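## Task

Task 1: the cell is paused. Its log reads: 02:53:04 MOVER delid R38 (N3), lid to LP1: done; 02:53:31 MOVER delid B83 (N1), lid to LP3: done; 02:53:58 MOVER delid B33 (N2), lid to LP2: done; 02:55:40 DISPENSER error, run aborted; 02:55:55 AUTO-RECOVER relid LP1 to N2: done; 02:56:20 AUTO-RECOVER relid LP2 to N1: done; 02:56:51 AUTO-RECOVER stopped by watchdog. Seat every plate's own lid fully on that plate, then press CONTINUE. Lids carry no labels, so only the log says which lid belongs to which plate. Plates must stay in their starting places. If what you see disagrees with the log, press CALL instead and leave every plate and lid as it began. Pressing RETRY, CONTINUE or SKIP fails the task if a gripper holds labware, if any plate at a nest is not seated in it, or if any lid there is not seated on a plate. Anything held in place only by the robot at the end does not count. Finish with the grippers released and clear of everything; resting on the panel housing, the CALL key or the required key is still clear.

## Robot and tools

Robot: two six-joint arms, left_arm and right_arm, each with a parallel gripper. The deck holds plate nests labelled N and lid parks labelled LP (in no fixed order), and an operator panel, PANEL, with four keys seen left to right from the front: RETRY (white), CONTINUE (green), SKIP (yellow), CALL (blue). The first three are go keys; the job ends as soon as one goes down. After CALL the job ends when you stop acting. A key is pressed by pushing it until it latches. Pressing a wrong or premature go key is usually worse than pressing nothing. The idle arm may be parked out of the way.

Frame: results give each gripper's end_effector_position (metres) and end_effector_quat_wxyz in one scene frame: origin on the table top midway between the arms, +z up, +x out over the table, left_arm on the +y side. Arm names do not match image sides. Printed positions can be off, more at long reach. The gripper's fingers point along its own +z and close along its own y. The reported point lies between the pads when closed; fingertips extend about 33 mm past it when closed and 9 mm when fully open, and closing pushes the tips about 24 mm further out, so leave room above surfaces.

The row: every moving command uses one row of 18 numbers, each in [-1, 1], covering both arms even if one is idle: left dx, dy, dz, rx, ry, rz, left gripper position, force_limit, speed, then the same nine for the right. The first six per arm are an offset, not a pose: a displacement in that gripper's own axes from its pose in the latest result showing it (before any such result in the scene, and for second or later calls in one reply, from where it is when the action begins). 1.0 equals 0.6 m of travel or 180 degrees; rx, ry, rz form a single rotation vector. Zero offsets drive the hand back to that reference, so they are not a pause. The last three per arm are absolute gripper commands: position +1 fully open (140 mm), pads touch near -0.8, -1 closes until blocked; force_limit roughly 14 N at -1, 60 N at 0, 107 N at +1; speed roughly 30, 140, 250 mm/s at -1, 0, +1. A 0 there is a real command, so resend the previous three numbers to leave a gripper unchanged. Each step the commanded pose is clipped to 70 mm and 16 degrees from the measured pose.

Tools. execute_actions takes "actions": a list holding at most one item, and optional "pictures". Empty list: just returns the state with images. An action item has "rows" (1 to 15 rows) and "steps" (up to 15, default 15, at least 11); steps are 1/30 s, each row measured from the same reference, last row repeated. A wait item has only "steps" (up to 300), counted from the previous result including your reply time. Results are taken 11 steps before an action ends; those steps run afterwards. move takes "target" (one 18-number row, offsets as above) and "speed" (m/s, 0.002 to 0.5, default 0.25; turning limited to double that in rad/s); both hands follow straight paths finishing together in 0.5 to 10 s, without avoiding obstacles or each other. wait takes "seconds" (0 to 10). zoom_image takes "camera" (cam_high, cam_left_wrist, cam_right_wrist) and "region" [x0, y0, x1, y1] in pixels of that 672x504 image, at most 504 by 504. finished_scene takes "scene" (1 or 2) and cannot be undone.

Reading results: object_status 0 moving, 1 blocked while opening, 2 blocked while closing (a grip), 3 reached target or pads met. position_measured is in counts, 3 open to 230 closed. To squeeze harder while status is 2, raise force_limit and nudge position (e.g. -1 to -0.98). The move: line reports done, off_target, moving, held or fault, plus limits (paced = pose clipped; held = steps blocked). HELD marks blocked steps; pose unreachable means the clearance check altered a command. Hand target shows where the controller is driving each hand. Flange force and joint torques hint at contact but are noisy. MOTOR HOT warns of overheating from holding loads.

Avoid: the arms are stiff, so a few millimetres past firm contact can trigger a stop. Any outside force reaching 144 N, or joint torque reaching its load limit (waist and shoulder 295, elbow 139, wrist joints 39.1 N m), freezes that arm for 10 s. Do not let arms collide, do not drop, slam or shove labware, and never push anything off the table. Release grips before pressing go keys.

Each tool is called after "Call:" by a JSON object that holds its "method" and its "body".

## Session

Call:
{"method": "execute_actions", "body": {"actions": []}}

Scene clock: 0.00 s of 9600.00 s.
left_arm: end_effector_position=(+0.2515, -0.1870, +0.3442) position_measured=3 object_status=3 end_effector_quat_wxyz=(+0.416, +0.820, -0.308, -0.245) end_effector_velocity=(-0.000, +0.001, -0.001) end_effector_angular_velocity=(+0.002, +0.001, +0.000) | right_arm: end_effector_position=(+0.4079, -0.6122, +0.2756) position_measured=3 object_status=3 end_effector_quat_wxyz=(+0.643, -0.682, -0.256, +0.236) end_effector_velocity=(-0.000, +0.000, +0.000) end_effector_angular_velocity=(+0.002, +0.001, +0.000)
Joint positions: left_arm=[-0.816  0.498  1.391 -1.028  1.409  1.673] | right_arm=[-0.777  0.483  1.9    0.349  2.236  0.23 ]
Joint velocities: left_arm=[ 0.    -0.001  0.003  0.     0.    -0.   ] | right_arm=[-0.     0.     0.001  0.     0.001 -0.   ]
Joint torques (N m, as the joint torque sensors report them, + toward a larger angle): no reading
Flange force (N, the push that the arm receives, along the gripper's own x y z axes): no reading
Hand target (left_arm): +0.251, -0.187, +0.344; +0.416, +0.820, -0.308, -0.245
Hand target (right_arm): +0.408, -0.612, +0.276; +0.643, -0.682, -0.256, +0.236

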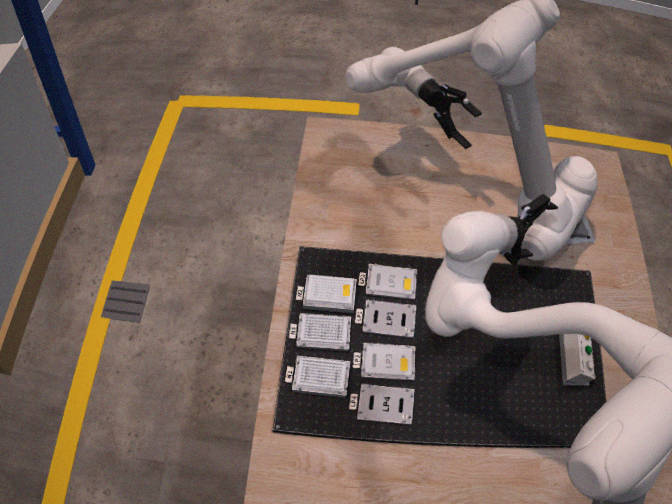

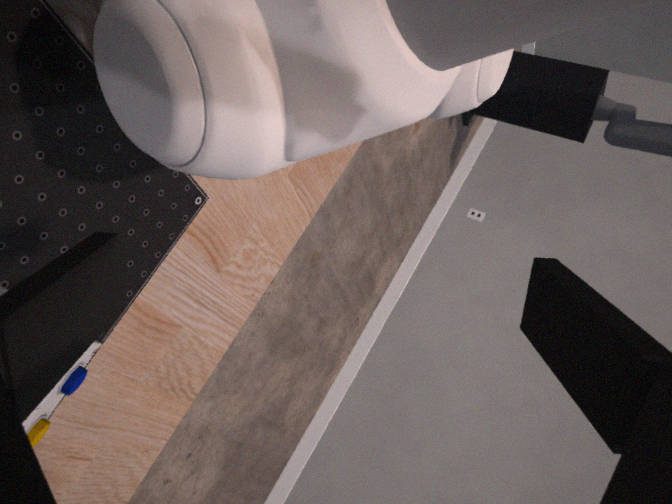

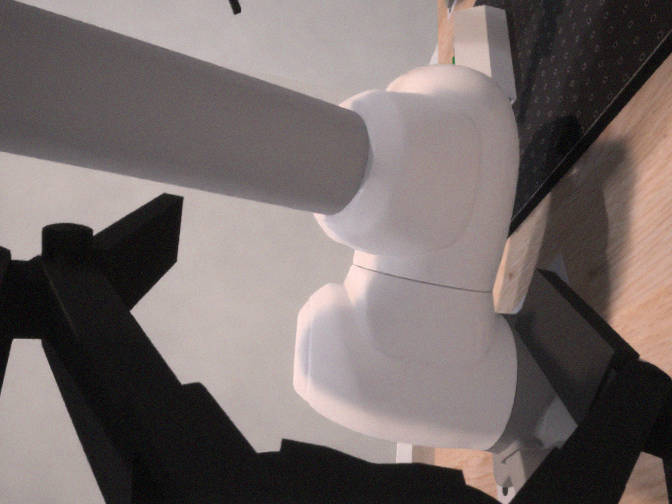

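Call:
{"method": "zoom_image", "body": {"camera": "cam_high", "region": [265, 240, 445, 440]}}

Call:
{"method": "zoom_image", "body": {"camera": "cam_high", "region": [520, 290, 660, 410]}}

Region (265, 240, 445, 440) of cam_high's 672x504 image, scaled by 2.520, with more detail than that image has; it fills the left 454 columns of this view, and the rest is white.

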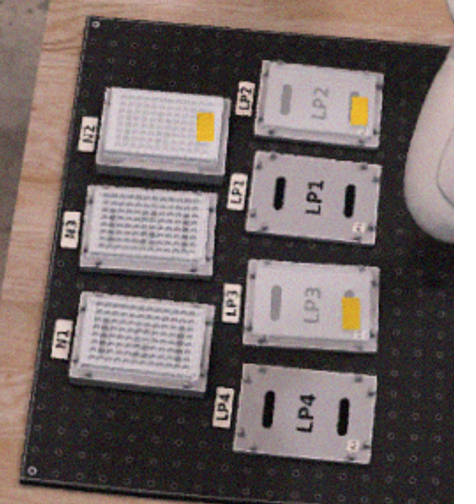

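Region (520, 290, 660, 410) of cam_high's 672x504 image, scaled by 3.600, with more detail than that image has; it fills the top 432 rows of this view, and the rest is white.

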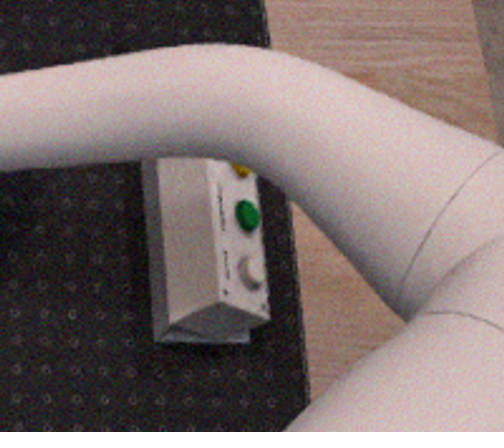

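The log says LP2's lid went to N1, but LP2 still holds a lid and N1 is bare. That contradicts the log, so I'll press CALL.

Call:
{"method": "move", "body": {"target": [-0.555,-0.056,0.203,0.338,0.315,-0.133,-1,0,0, 0,0,0,0,0,0,1,0,0], "speed": 0.3}}

Scene clock: 7.13 s of 9600.00 s.
left_arm: end_effector_position=(-0.0481, +0.0009, +0.2982) position_measured=233 object_status=3 end_effector_quat_wxyz=(-0.001, +0.966, +0.000, +0.260) end_effector_velocity=(-0.001, +0.000, +0.000) end_effector_angular_velocity=(+0.000, +0.000, -0.001) | right_arm: end_effector_position=(+0.4079, -0.6122, +0.2756) position_measured=3 object_status=3 end_effector_quat_wxyz=(+0.643, -0.682, -0.256, +0.236) end_effector_velocity=(+0.001, -0.000, -0.000) end_effector_angular_velocity=(-0.000, -0.000, +0.000)
Joint positions: left_arm=[-1.776  0.147  1.752  0.511  1.421 -0.396] | right_arm=[-0.777  0.483  1.9    0.349  2.236  0.23 ]
Joint velocities: left_arm=[-0.001 -0.    -0.    -0.001  0.    -0.   ] | right_arm=[ 0.     0.001 -0.001 -0.    -0.     0.   ]
Joint torques (N m, as the joint torque sensors report them, + toward a larger angle): left_arm=[  4.53 -54.29 -39.34   4.83   0.59   0.05] | right_arm=[ -0.64 -78.56 -26.99   3.16   2.61   0.08]
Flange force (N, the push that the arm receives, along the gripper's own x y z axes): left_arm=[-5.6 -2.4 -4.2] | right_arm=[2.4 4.6 -3.8]
Hand target (left_arm): -0.048, +0.001, +0.298; -0.001, +0.966, +0.000, +0.260
Hand target (right_arm): +0.408, -0.612, +0.276; +0.643, -0.682, -0.256, +0.236
Off the commanded pose (left_arm): 0.002 m, 0 deg.
Off the commanded pose (right_arm): 0.000 m, 0 deg.
Kept back: nothing.
After step 90, 1.23 s passed at rest.
move: done

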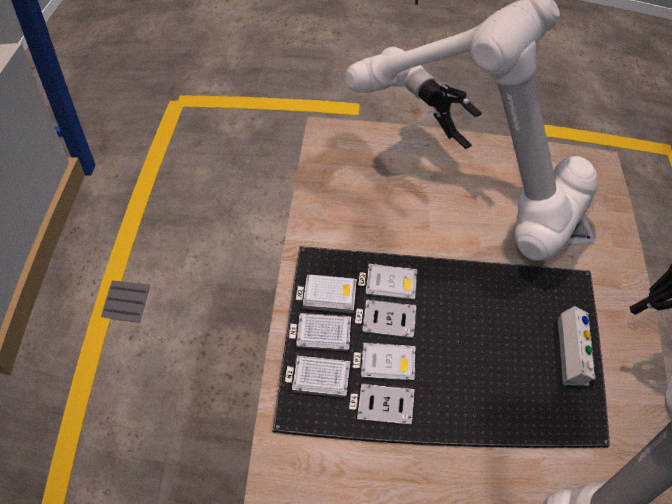

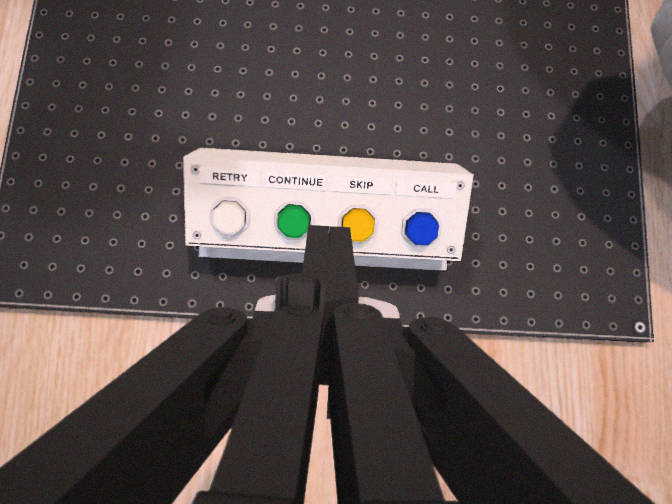

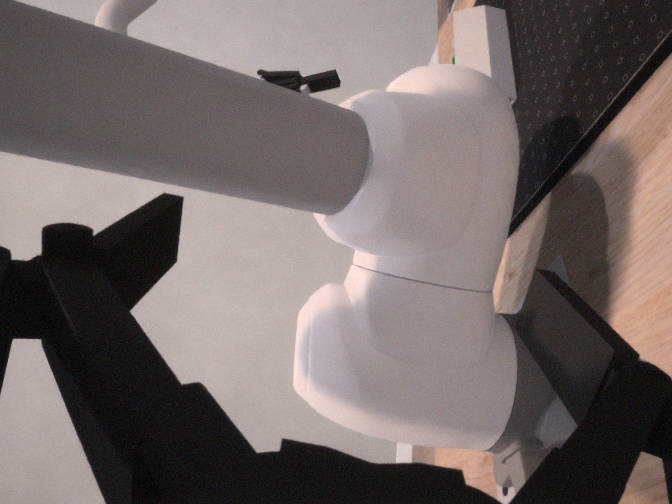

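Call:
{"method": "move", "body": {"target": [0,0.118,0.1667,0,0,0,-1,0,0, 0,0,0,0,0,0,1,0,0], "speed": 0.3}}

Scene clock: 8.57 s of 9600.00 s.
left_arm: end_effector_position=(+0.0022, -0.0698, +0.2118) position_measured=233 object_status=3 end_effector_quat_wxyz=(-0.001, +0.966, +0.000, +0.260) end_effector_velocity=(+0.001, +0.001, -0.001) end_effector_angular_velocity=(+0.002, -0.002, -0.000) | right_arm: end_effector_position=(+0.4079, -0.6122, +0.2756) position_measured=3 object_status=3 end_effector_quat_wxyz=(+0.643, -0.682, -0.256, +0.236) end_effector_velocity=(-0.000, +0.000, +0.000) end_effector_angular_velocity=(-0.000, -0.001, -0.000)
Joint positions: left_arm=[-1.677  0.294  1.733  0.545  1.264 -0.382] | right_arm=[-0.777  0.483  1.9    0.349  2.236  0.23 ]
Joint velocities: left_arm=[ 0.001  0.001  0.002  0.001 -0.    -0.   ] | right_arm=[-0.    -0.001 -0.     0.     0.    -0.   ]
Joint torques (N m, as the joint torque sensors report them, + toward a larger angle): left_arm=[  2.76 -68.91 -36.71   4.86   0.29  -0.12] | right_arm=[ -1.86 -79.47 -26.63   3.25   2.36   0.19]
Flange force (N, the push that the arm receives, along the gripper's own x y z axes): left_arm=[-3.1 3.0 -3.4] | right_arm=[4.3 5.0 -4.9]
Hand target (left_arm): +0.002, -0.070, +0.212; -0.001, +0.966, +0.000, +0.260
Hand target (right_arm): +0.408, -0.612, +0.276; +0.643, -0.682, -0.256, +0.236
Off the commanded pose (left_arm): 0.000 m, 0 deg.
Off the commanded pose (right_arm): 0.000 m, 0 deg.
Kept back: nothing.
move: done

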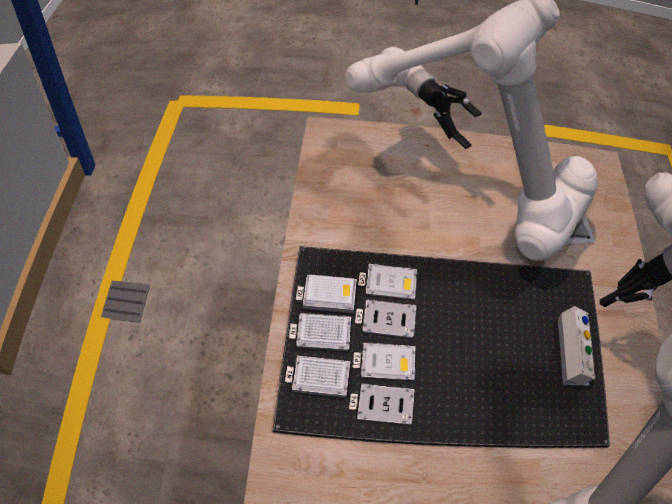

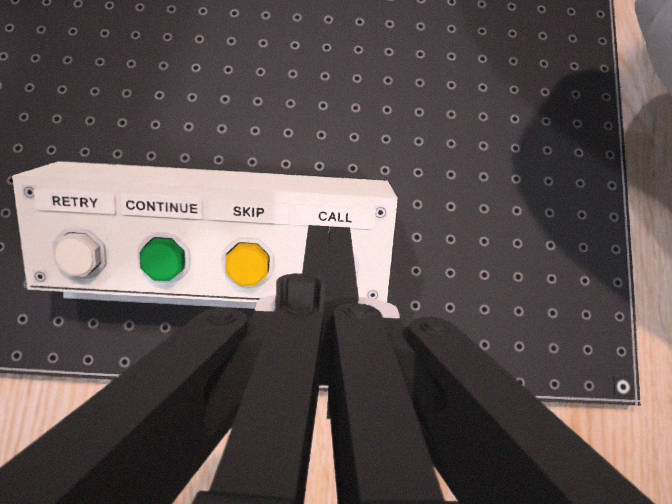

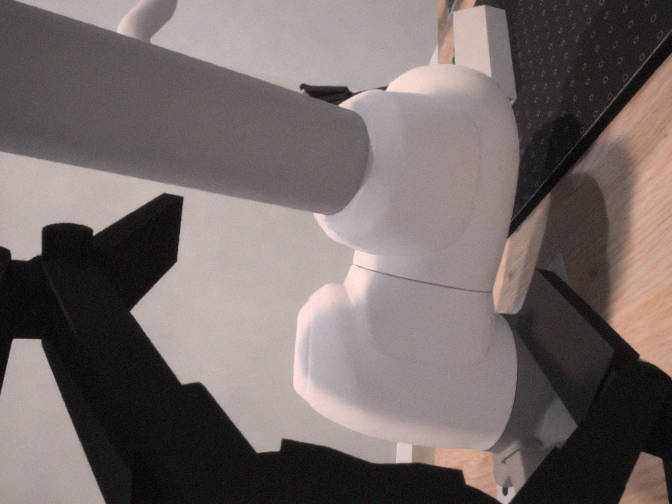

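Call:
{"method": "move", "body": {"target": [-0.065,0.002,0.11,0,0,0,-1,0,0, 0,0,0,0,0,0,1,0,0], "speed": 0.2}}

Scene clock: 10.43 s of 9600.00 s.
left_arm: end_effector_position=(+0.0018, -0.0709, +0.1353) position_measured=233 object_status=3 end_effector_quat_wxyz=(-0.001, +0.966, +0.000, +0.260) end_effector_velocity=(-0.000, -0.000, -0.000) end_effector_angular_velocity=(+0.000, +0.000, -0.000) | right_arm: end_effector_position=(+0.4079, -0.6122, +0.2756) position_measured=3 object_status=3 end_effector_quat_wxyz=(+0.643, -0.682, -0.256, +0.236) end_effector_velocity=(-0.001, +0.001, -0.000) end_effector_angular_velocity=(+0.001, +0.001, +0.000)
Joint positions: left_arm=[-1.677  0.358  1.801  0.572  1.152 -0.457] | right_arm=[-0.777  0.483  1.9    0.349  2.236  0.23 ]
Joint velocities: left_arm=[-0.  0. -0. -0. -0.  0.] | right_arm=[ 0.    -0.     0.002  0.     0.    -0.   ]
Joint torques (N m, as the joint torque sensors report them, + toward a larger angle): left_arm=[  2.34 -73.29 -36.04   4.29   0.7    0.21] | right_arm=[  0.01 -78.87 -26.36   3.22   2.5    0.14]
Flange force (N, the push that the arm receives, along the gripper's own x y z axes): left_arm=[-4.2 0.5 -0.3] | right_arm=[1.8 3.9 -5.1]
Hand target (left_arm): +0.002, -0.071, +0.135; -0.001, +0.966, +0.000, +0.260
Hand target (right_arm): +0.408, -0.612, +0.276; +0.643, -0.682, -0.256, +0.236
Off the commanded pose (left_arm): 0.000 m, 0 deg.
Off the commanded pose (right_arm): 0.000 m, 0 deg.
Kept back: nothing.
move: done

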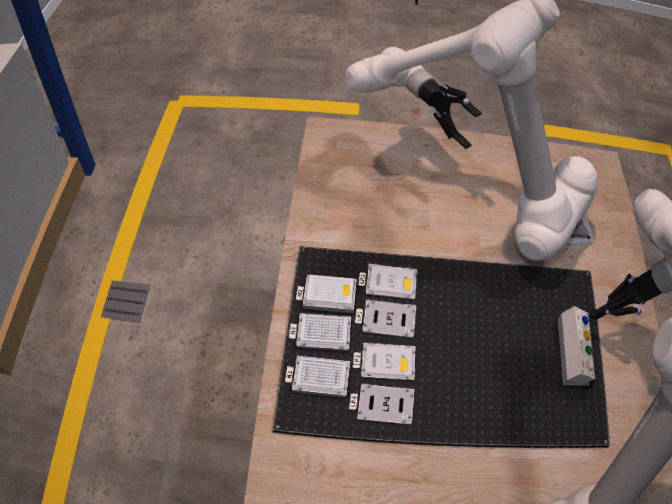

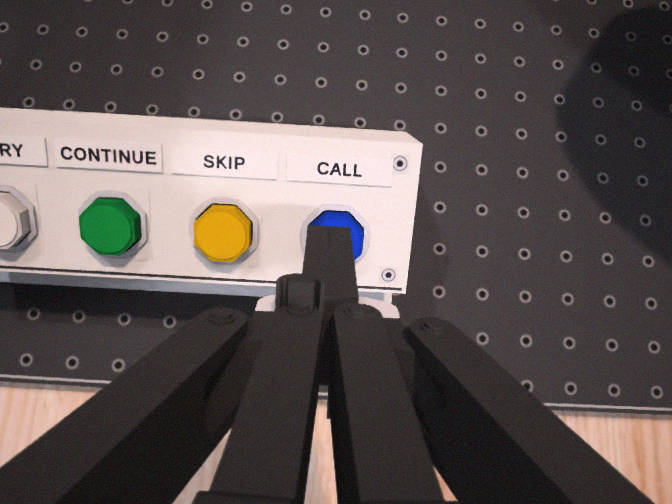

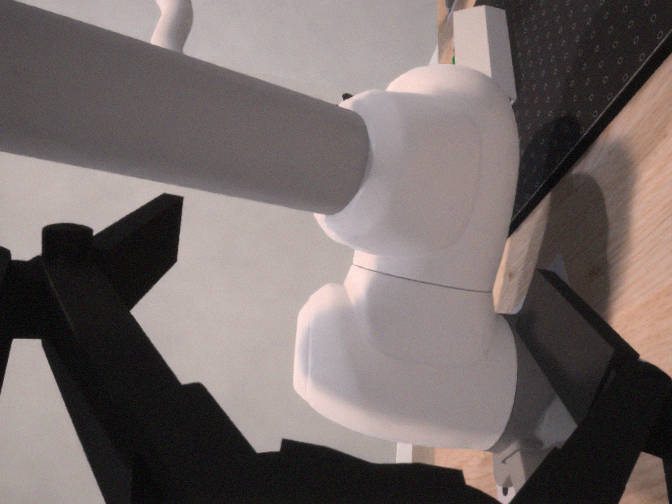

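Call:
{"method": "move", "body": {"target": [-0.008,0.004,0.033,0,0,0,-1,0,0, 0,0,0,0,0,0,1,0,0], "speed": 0.05}}

Call:
{"method": "zoom_image", "body": {"camera": "cam_high", "region": [550, 280, 640, 360]}}

Scene clock: 13.23 s of 9600.00 s.
left_arm: end_effector_position=(+0.0076, -0.0733, +0.1159) position_measured=233 object_status=3 end_effector_quat_wxyz=(-0.001, +0.966, +0.000, +0.260) end_effector_velocity=(+0.000, -0.000, +0.000) end_effector_angular_velocity=(-0.001, -0.000, -0.000) | right_arm: end_effector_position=(+0.4079, -0.6122, +0.2756) position_measured=3 object_status=3 end_effector_quat_wxyz=(+0.643, -0.682, -0.256, +0.236) end_effector_velocity=(-0.000, +0.000, -0.000) end_effector_angular_velocity=(+0.001, +0.000, +0.000)
Joint positions: left_arm=[-1.668  0.379  1.812  0.582  1.121 -0.47 ] | right_arm=[-0.777  0.483  1.9    0.349  2.236  0.23 ]
Joint velocities: left_arm=[-0.    -0.001 -0.     0.    -0.    -0.   ] | right_arm=[ 0.    -0.     0.001  0.    -0.    -0.001]
Joint torques (N m, as the joint torque sensors report them, + toward a larger angle): left_arm=[  2.46 -74.22 -33.68   4.61   0.14   0.35] | right_arm=[ -0.12 -77.95 -26.73   3.09   2.5    0.14]
Flange force (N, the push that the arm receives, along the gripper's own x y z axes): left_arm=[-4.0 3.5 -3.2] | right_arm=[1.6 3.5 -3.6]
Hand target (left_arm): +0.008, -0.073, +0.116; -0.001, +0.966, +0.000, +0.260
Hand target (right_arm): +0.408, -0.612, +0.276; +0.643, -0.682, -0.256, +0.236
Off the commanded pose (left_arm): 0.000 m, 0 deg.
Off the commanded pose (right_arm): 0.000 m, 0 deg.
Kept back: nothing.
move: done

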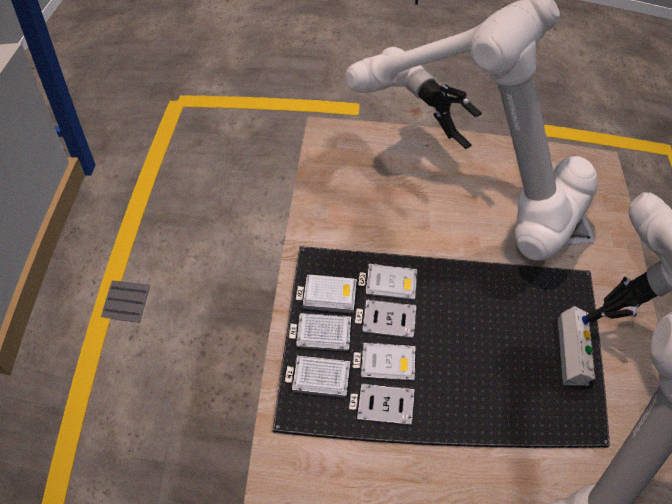

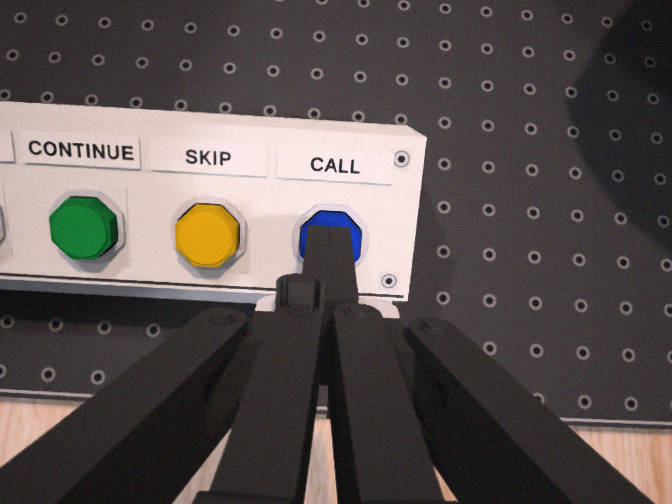

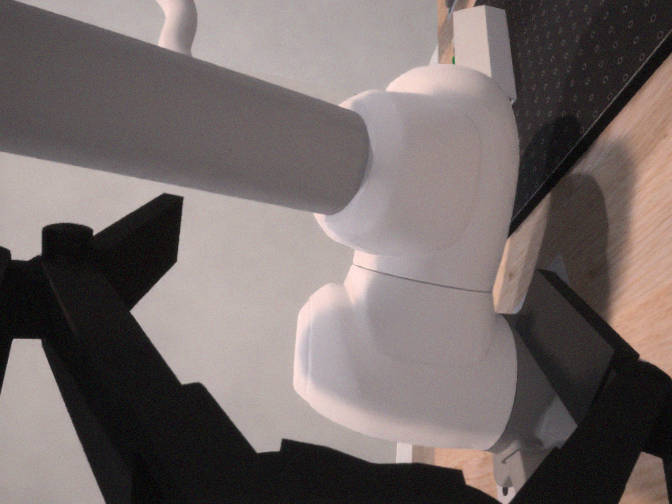

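Region (550, 280, 640, 360) of cam_high's 672x504 image, scaled by 5.600, with more detail than that image has.

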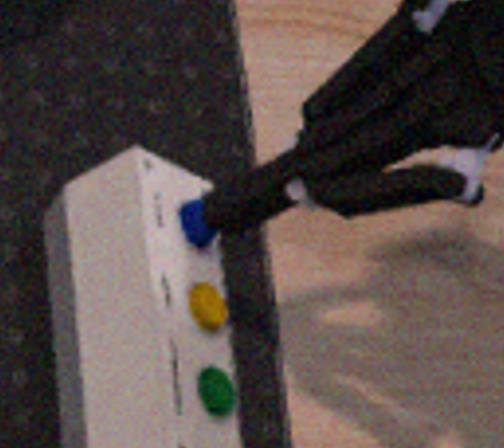

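Call:
{"method": "move", "body": {"target": [0,0,0.0133,0,0,0,-1,0,0, 0,0,0,0,0,0,1,0,0], "speed": 0.02}}

Scene clock: 14.20 s of 9600.00 s.
left_arm: end_effector_position=(+0.0116, -0.0733, +0.1090) position_measured=233 object_status=3 end_effector_quat_wxyz=(-0.001, +0.966, +0.000, +0.260) end_effector_velocity=(+0.000, -0.001, -0.000) end_effector_angular_velocity=(-0.001, +0.000, +0.000) | right_arm: end_effector_position=(+0.4079, -0.6122, +0.2756) position_measured=3 object_status=3 end_effector_quat_wxyz=(+0.643, -0.682, -0.256, +0.236) end_effector_velocity=(-0.001, +0.000, +0.001) end_effector_angular_velocity=(+0.003, +0.004, +0.001)
Joint positions: left_arm=[-1.662  0.385  1.818  0.587  1.108 -0.473] | right_arm=[-0.777  0.483  1.9    0.349  2.236  0.23 ]
Joint velocities: left_arm=[ 0.     0.001 -0.002 -0.    -0.    -0.   ] | right_arm=[ 0.     0.     0.002 -0.     0.003  0.   ]
Joint torques (N m, as the joint torque sensors report them, + toward a larger angle): left_arm=[  3.16 -75.55 -34.64   4.2    0.85   0.51] | right_arm=[ -0.13 -78.78 -26.5    3.03   2.57   0.03]
Flange force (N, the push that the arm receives, along the gripper's own x y z axes): left_arm=[-5.9 2.0 -0.5] | right_arm=[2.4 4.2 -4.7]
Hand target (left_arm): +0.012, -0.073, +0.109; -0.001, +0.966, +0.000, +0.260
Hand target (right_arm): +0.408, -0.612, +0.276; +0.643, -0.682, -0.256, +0.236
Off the commanded pose (left_arm): 0.000 m, 0 deg.
Off the commanded pose (right_arm): 0.000 m, 0 deg.
Kept back: nothing.
move: done

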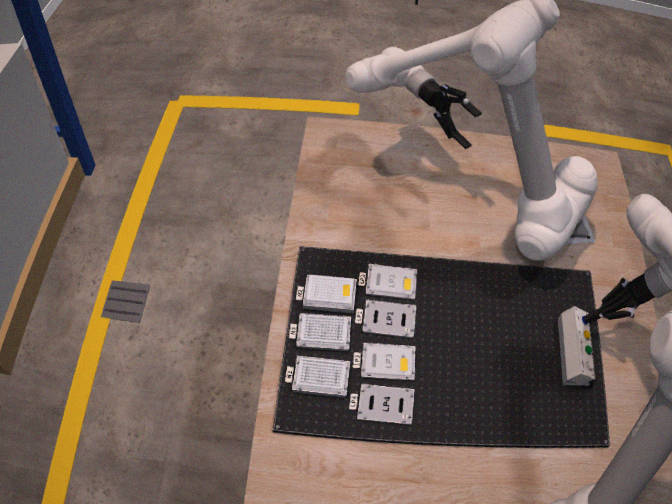

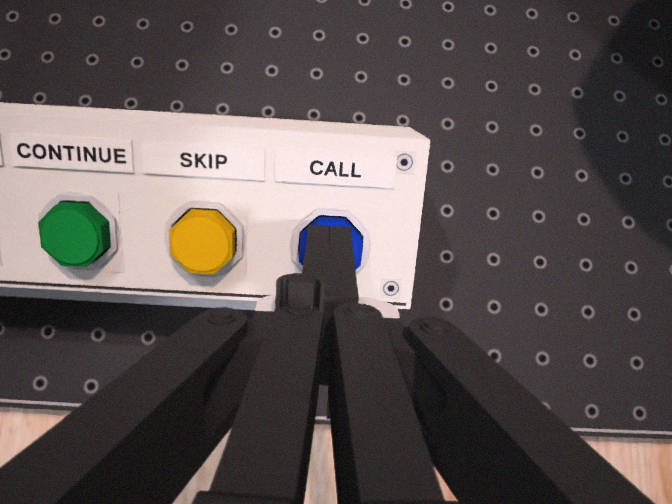

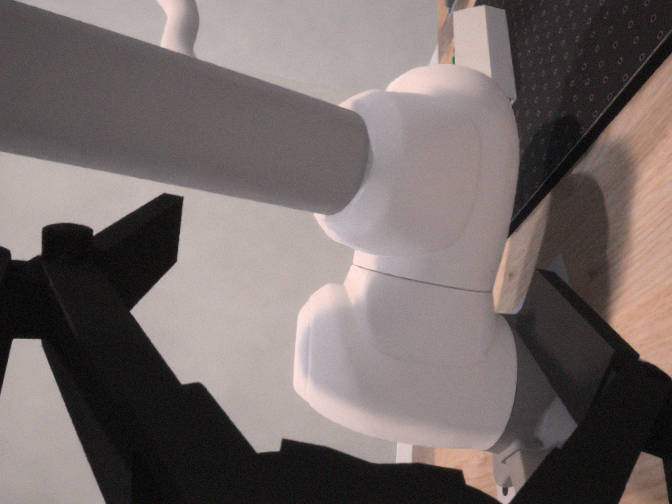

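Call:
{"method": "move", "body": {"target": [0,0,0.008,0,0,0,-1,0,0, 0,0,0,0,0,0,1,0,0], "speed": 0.015}}

Scene clock: 15.17 s of 9600.00 s.
left_arm: end_effector_position=(+0.0140, -0.0733, +0.1049) position_measured=233 object_status=3 end_effector_quat_wxyz=(-0.001, +0.966, +0.000, +0.260) end_effector_velocity=(+0.000, +0.000, -0.000) end_effector_angular_velocity=(+0.001, -0.000, -0.000) | right_arm: end_effector_position=(+0.4079, -0.6122, +0.2756) position_measured=3 object_status=3 end_effector_quat_wxyz=(+0.643, -0.682, -0.256, +0.236) end_effector_velocity=(+0.000, -0.000, -0.000) end_effector_angular_velocity=(-0.002, -0.002, -0.000)
Joint positions: left_arm=[-1.659  0.389  1.822  0.59   1.101 -0.475] | right_arm=[-0.777  0.483  1.9    0.349  2.236  0.23 ]
Joint velocities: left_arm=[ 0.001  0.     0.001  0.    -0.     0.   ] | right_arm=[-0.    -0.    -0.001 -0.    -0.001 -0.   ]
Joint torques (N m, as the joint torque sensors report them, + toward a larger angle): left_arm=[ 16.46 -54.49 -26.27   5.9   -1.88  -0.05] | right_arm=[  0.64 -77.82 -26.75   3.18   2.54  -0.02]
Flange force (N, the push that the arm receives, along the gripper's own x y z axes): left_arm=[-6.9 -10.9 -38.5] | right_arm=[0.5 2.8 -3.8]
Hand target (left_arm): +0.014, -0.073, +0.105; -0.001, +0.966, +0.000, +0.260
Hand target (right_arm): +0.408, -0.612, +0.276; +0.643, -0.682, -0.256, +0.236
Off the commanded pose (left_arm): 0.000 m, 0 deg.
Off the commanded pose (right_arm): 0.000 m, 0 deg.
Kept back: nothing.
move: done

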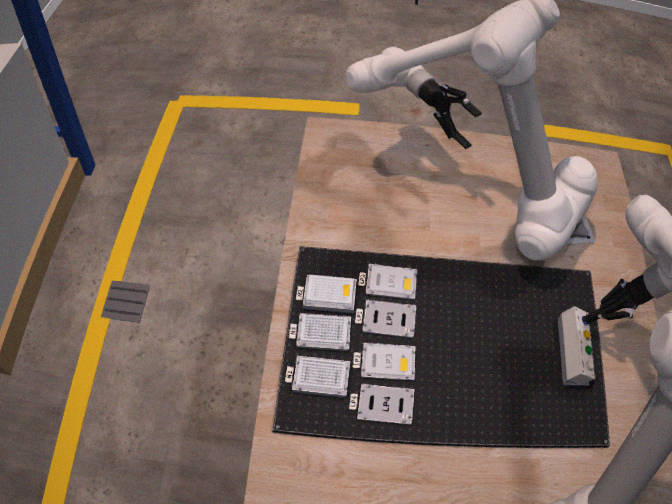

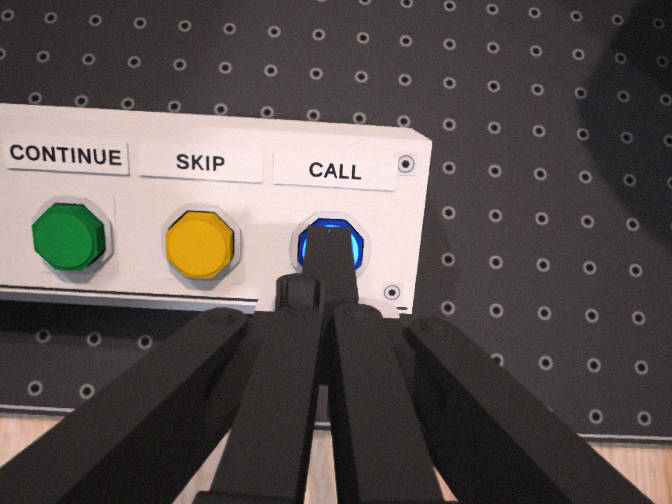

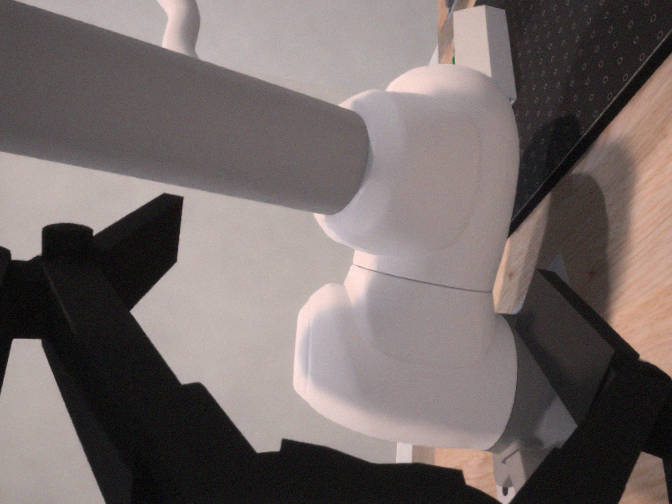

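The key is lit. I'll back off.

Call:
{"method": "move", "body": {"target": [-0.03,0,-0.12,0,0,0,-1,0,0, 0,0,0,0,0,0,1,0,0], "speed": 0.2}}

Scene clock: 16.13 s of 9600.00 s.
left_arm: end_effector_position=(-0.0377, -0.0733, +0.1580) position_measured=233 object_status=3 end_effector_quat_wxyz=(-0.001, +0.966, +0.000, +0.260) end_effector_velocity=(+0.000, -0.000, -0.000) end_effector_angular_velocity=(+0.000, -0.001, -0.000) | right_arm: end_effector_position=(+0.4079, -0.6122, +0.2756) position_measured=3 object_status=3 end_effector_quat_wxyz=(+0.643, -0.682, -0.256, +0.236) end_effector_velocity=(+0.000, -0.000, +0.000) end_effector_angular_velocity=(+0.001, +0.001, +0.000)
Joint positions: left_arm=[-1.733  0.35   1.765  0.549  1.214 -0.475] | right_arm=[-0.777  0.483  1.9    0.349  2.236  0.23 ]
Joint velocities: left_arm=[-0.     0.     0.     0.001  0.    -0.   ] | right_arm=[-0.     0.001 -0.001 -0.     0.001 -0.   ]
Joint torques (N m, as the joint torque sensors report them, + toward a larger angle): left_arm=[  2.22 -73.27 -35.97   4.71   0.49   0.16] | right_arm=[ -0.03 -79.89 -27.11   3.19   2.39   0.05]
Flange force (N, the push that the arm receives, along the gripper's own x y z axes): left_arm=[-3.6 2.0 -1.6] | right_arm=[1.9 6.4 -5.5]
Hand target (left_arm): -0.038, -0.073, +0.158; -0.001, +0.966, +0.000, +0.260
Hand target (right_arm): +0.408, -0.612, +0.276; +0.643, -0.682, -0.256, +0.236
Off the commanded pose (left_arm): 0.000 m, 0 deg.
Off the commanded pose (right_arm): 0.000 m, 0 deg.
Kept back: nothing.
move: done

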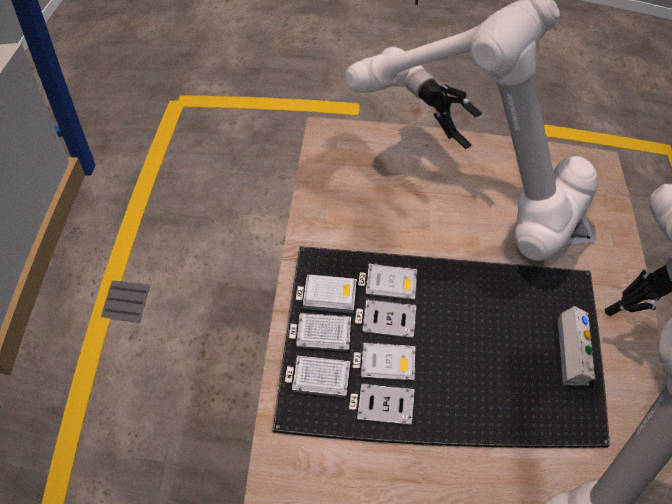

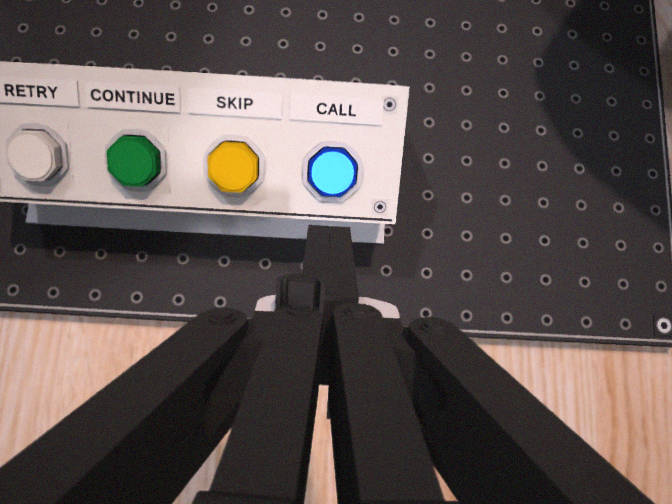

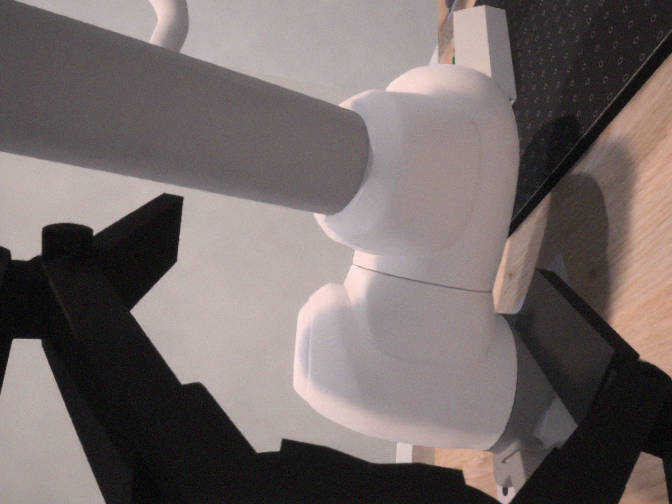

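Call:
{"method": "finished_scene", "body": {"scene": 1}}

The scene is finished: the task was done.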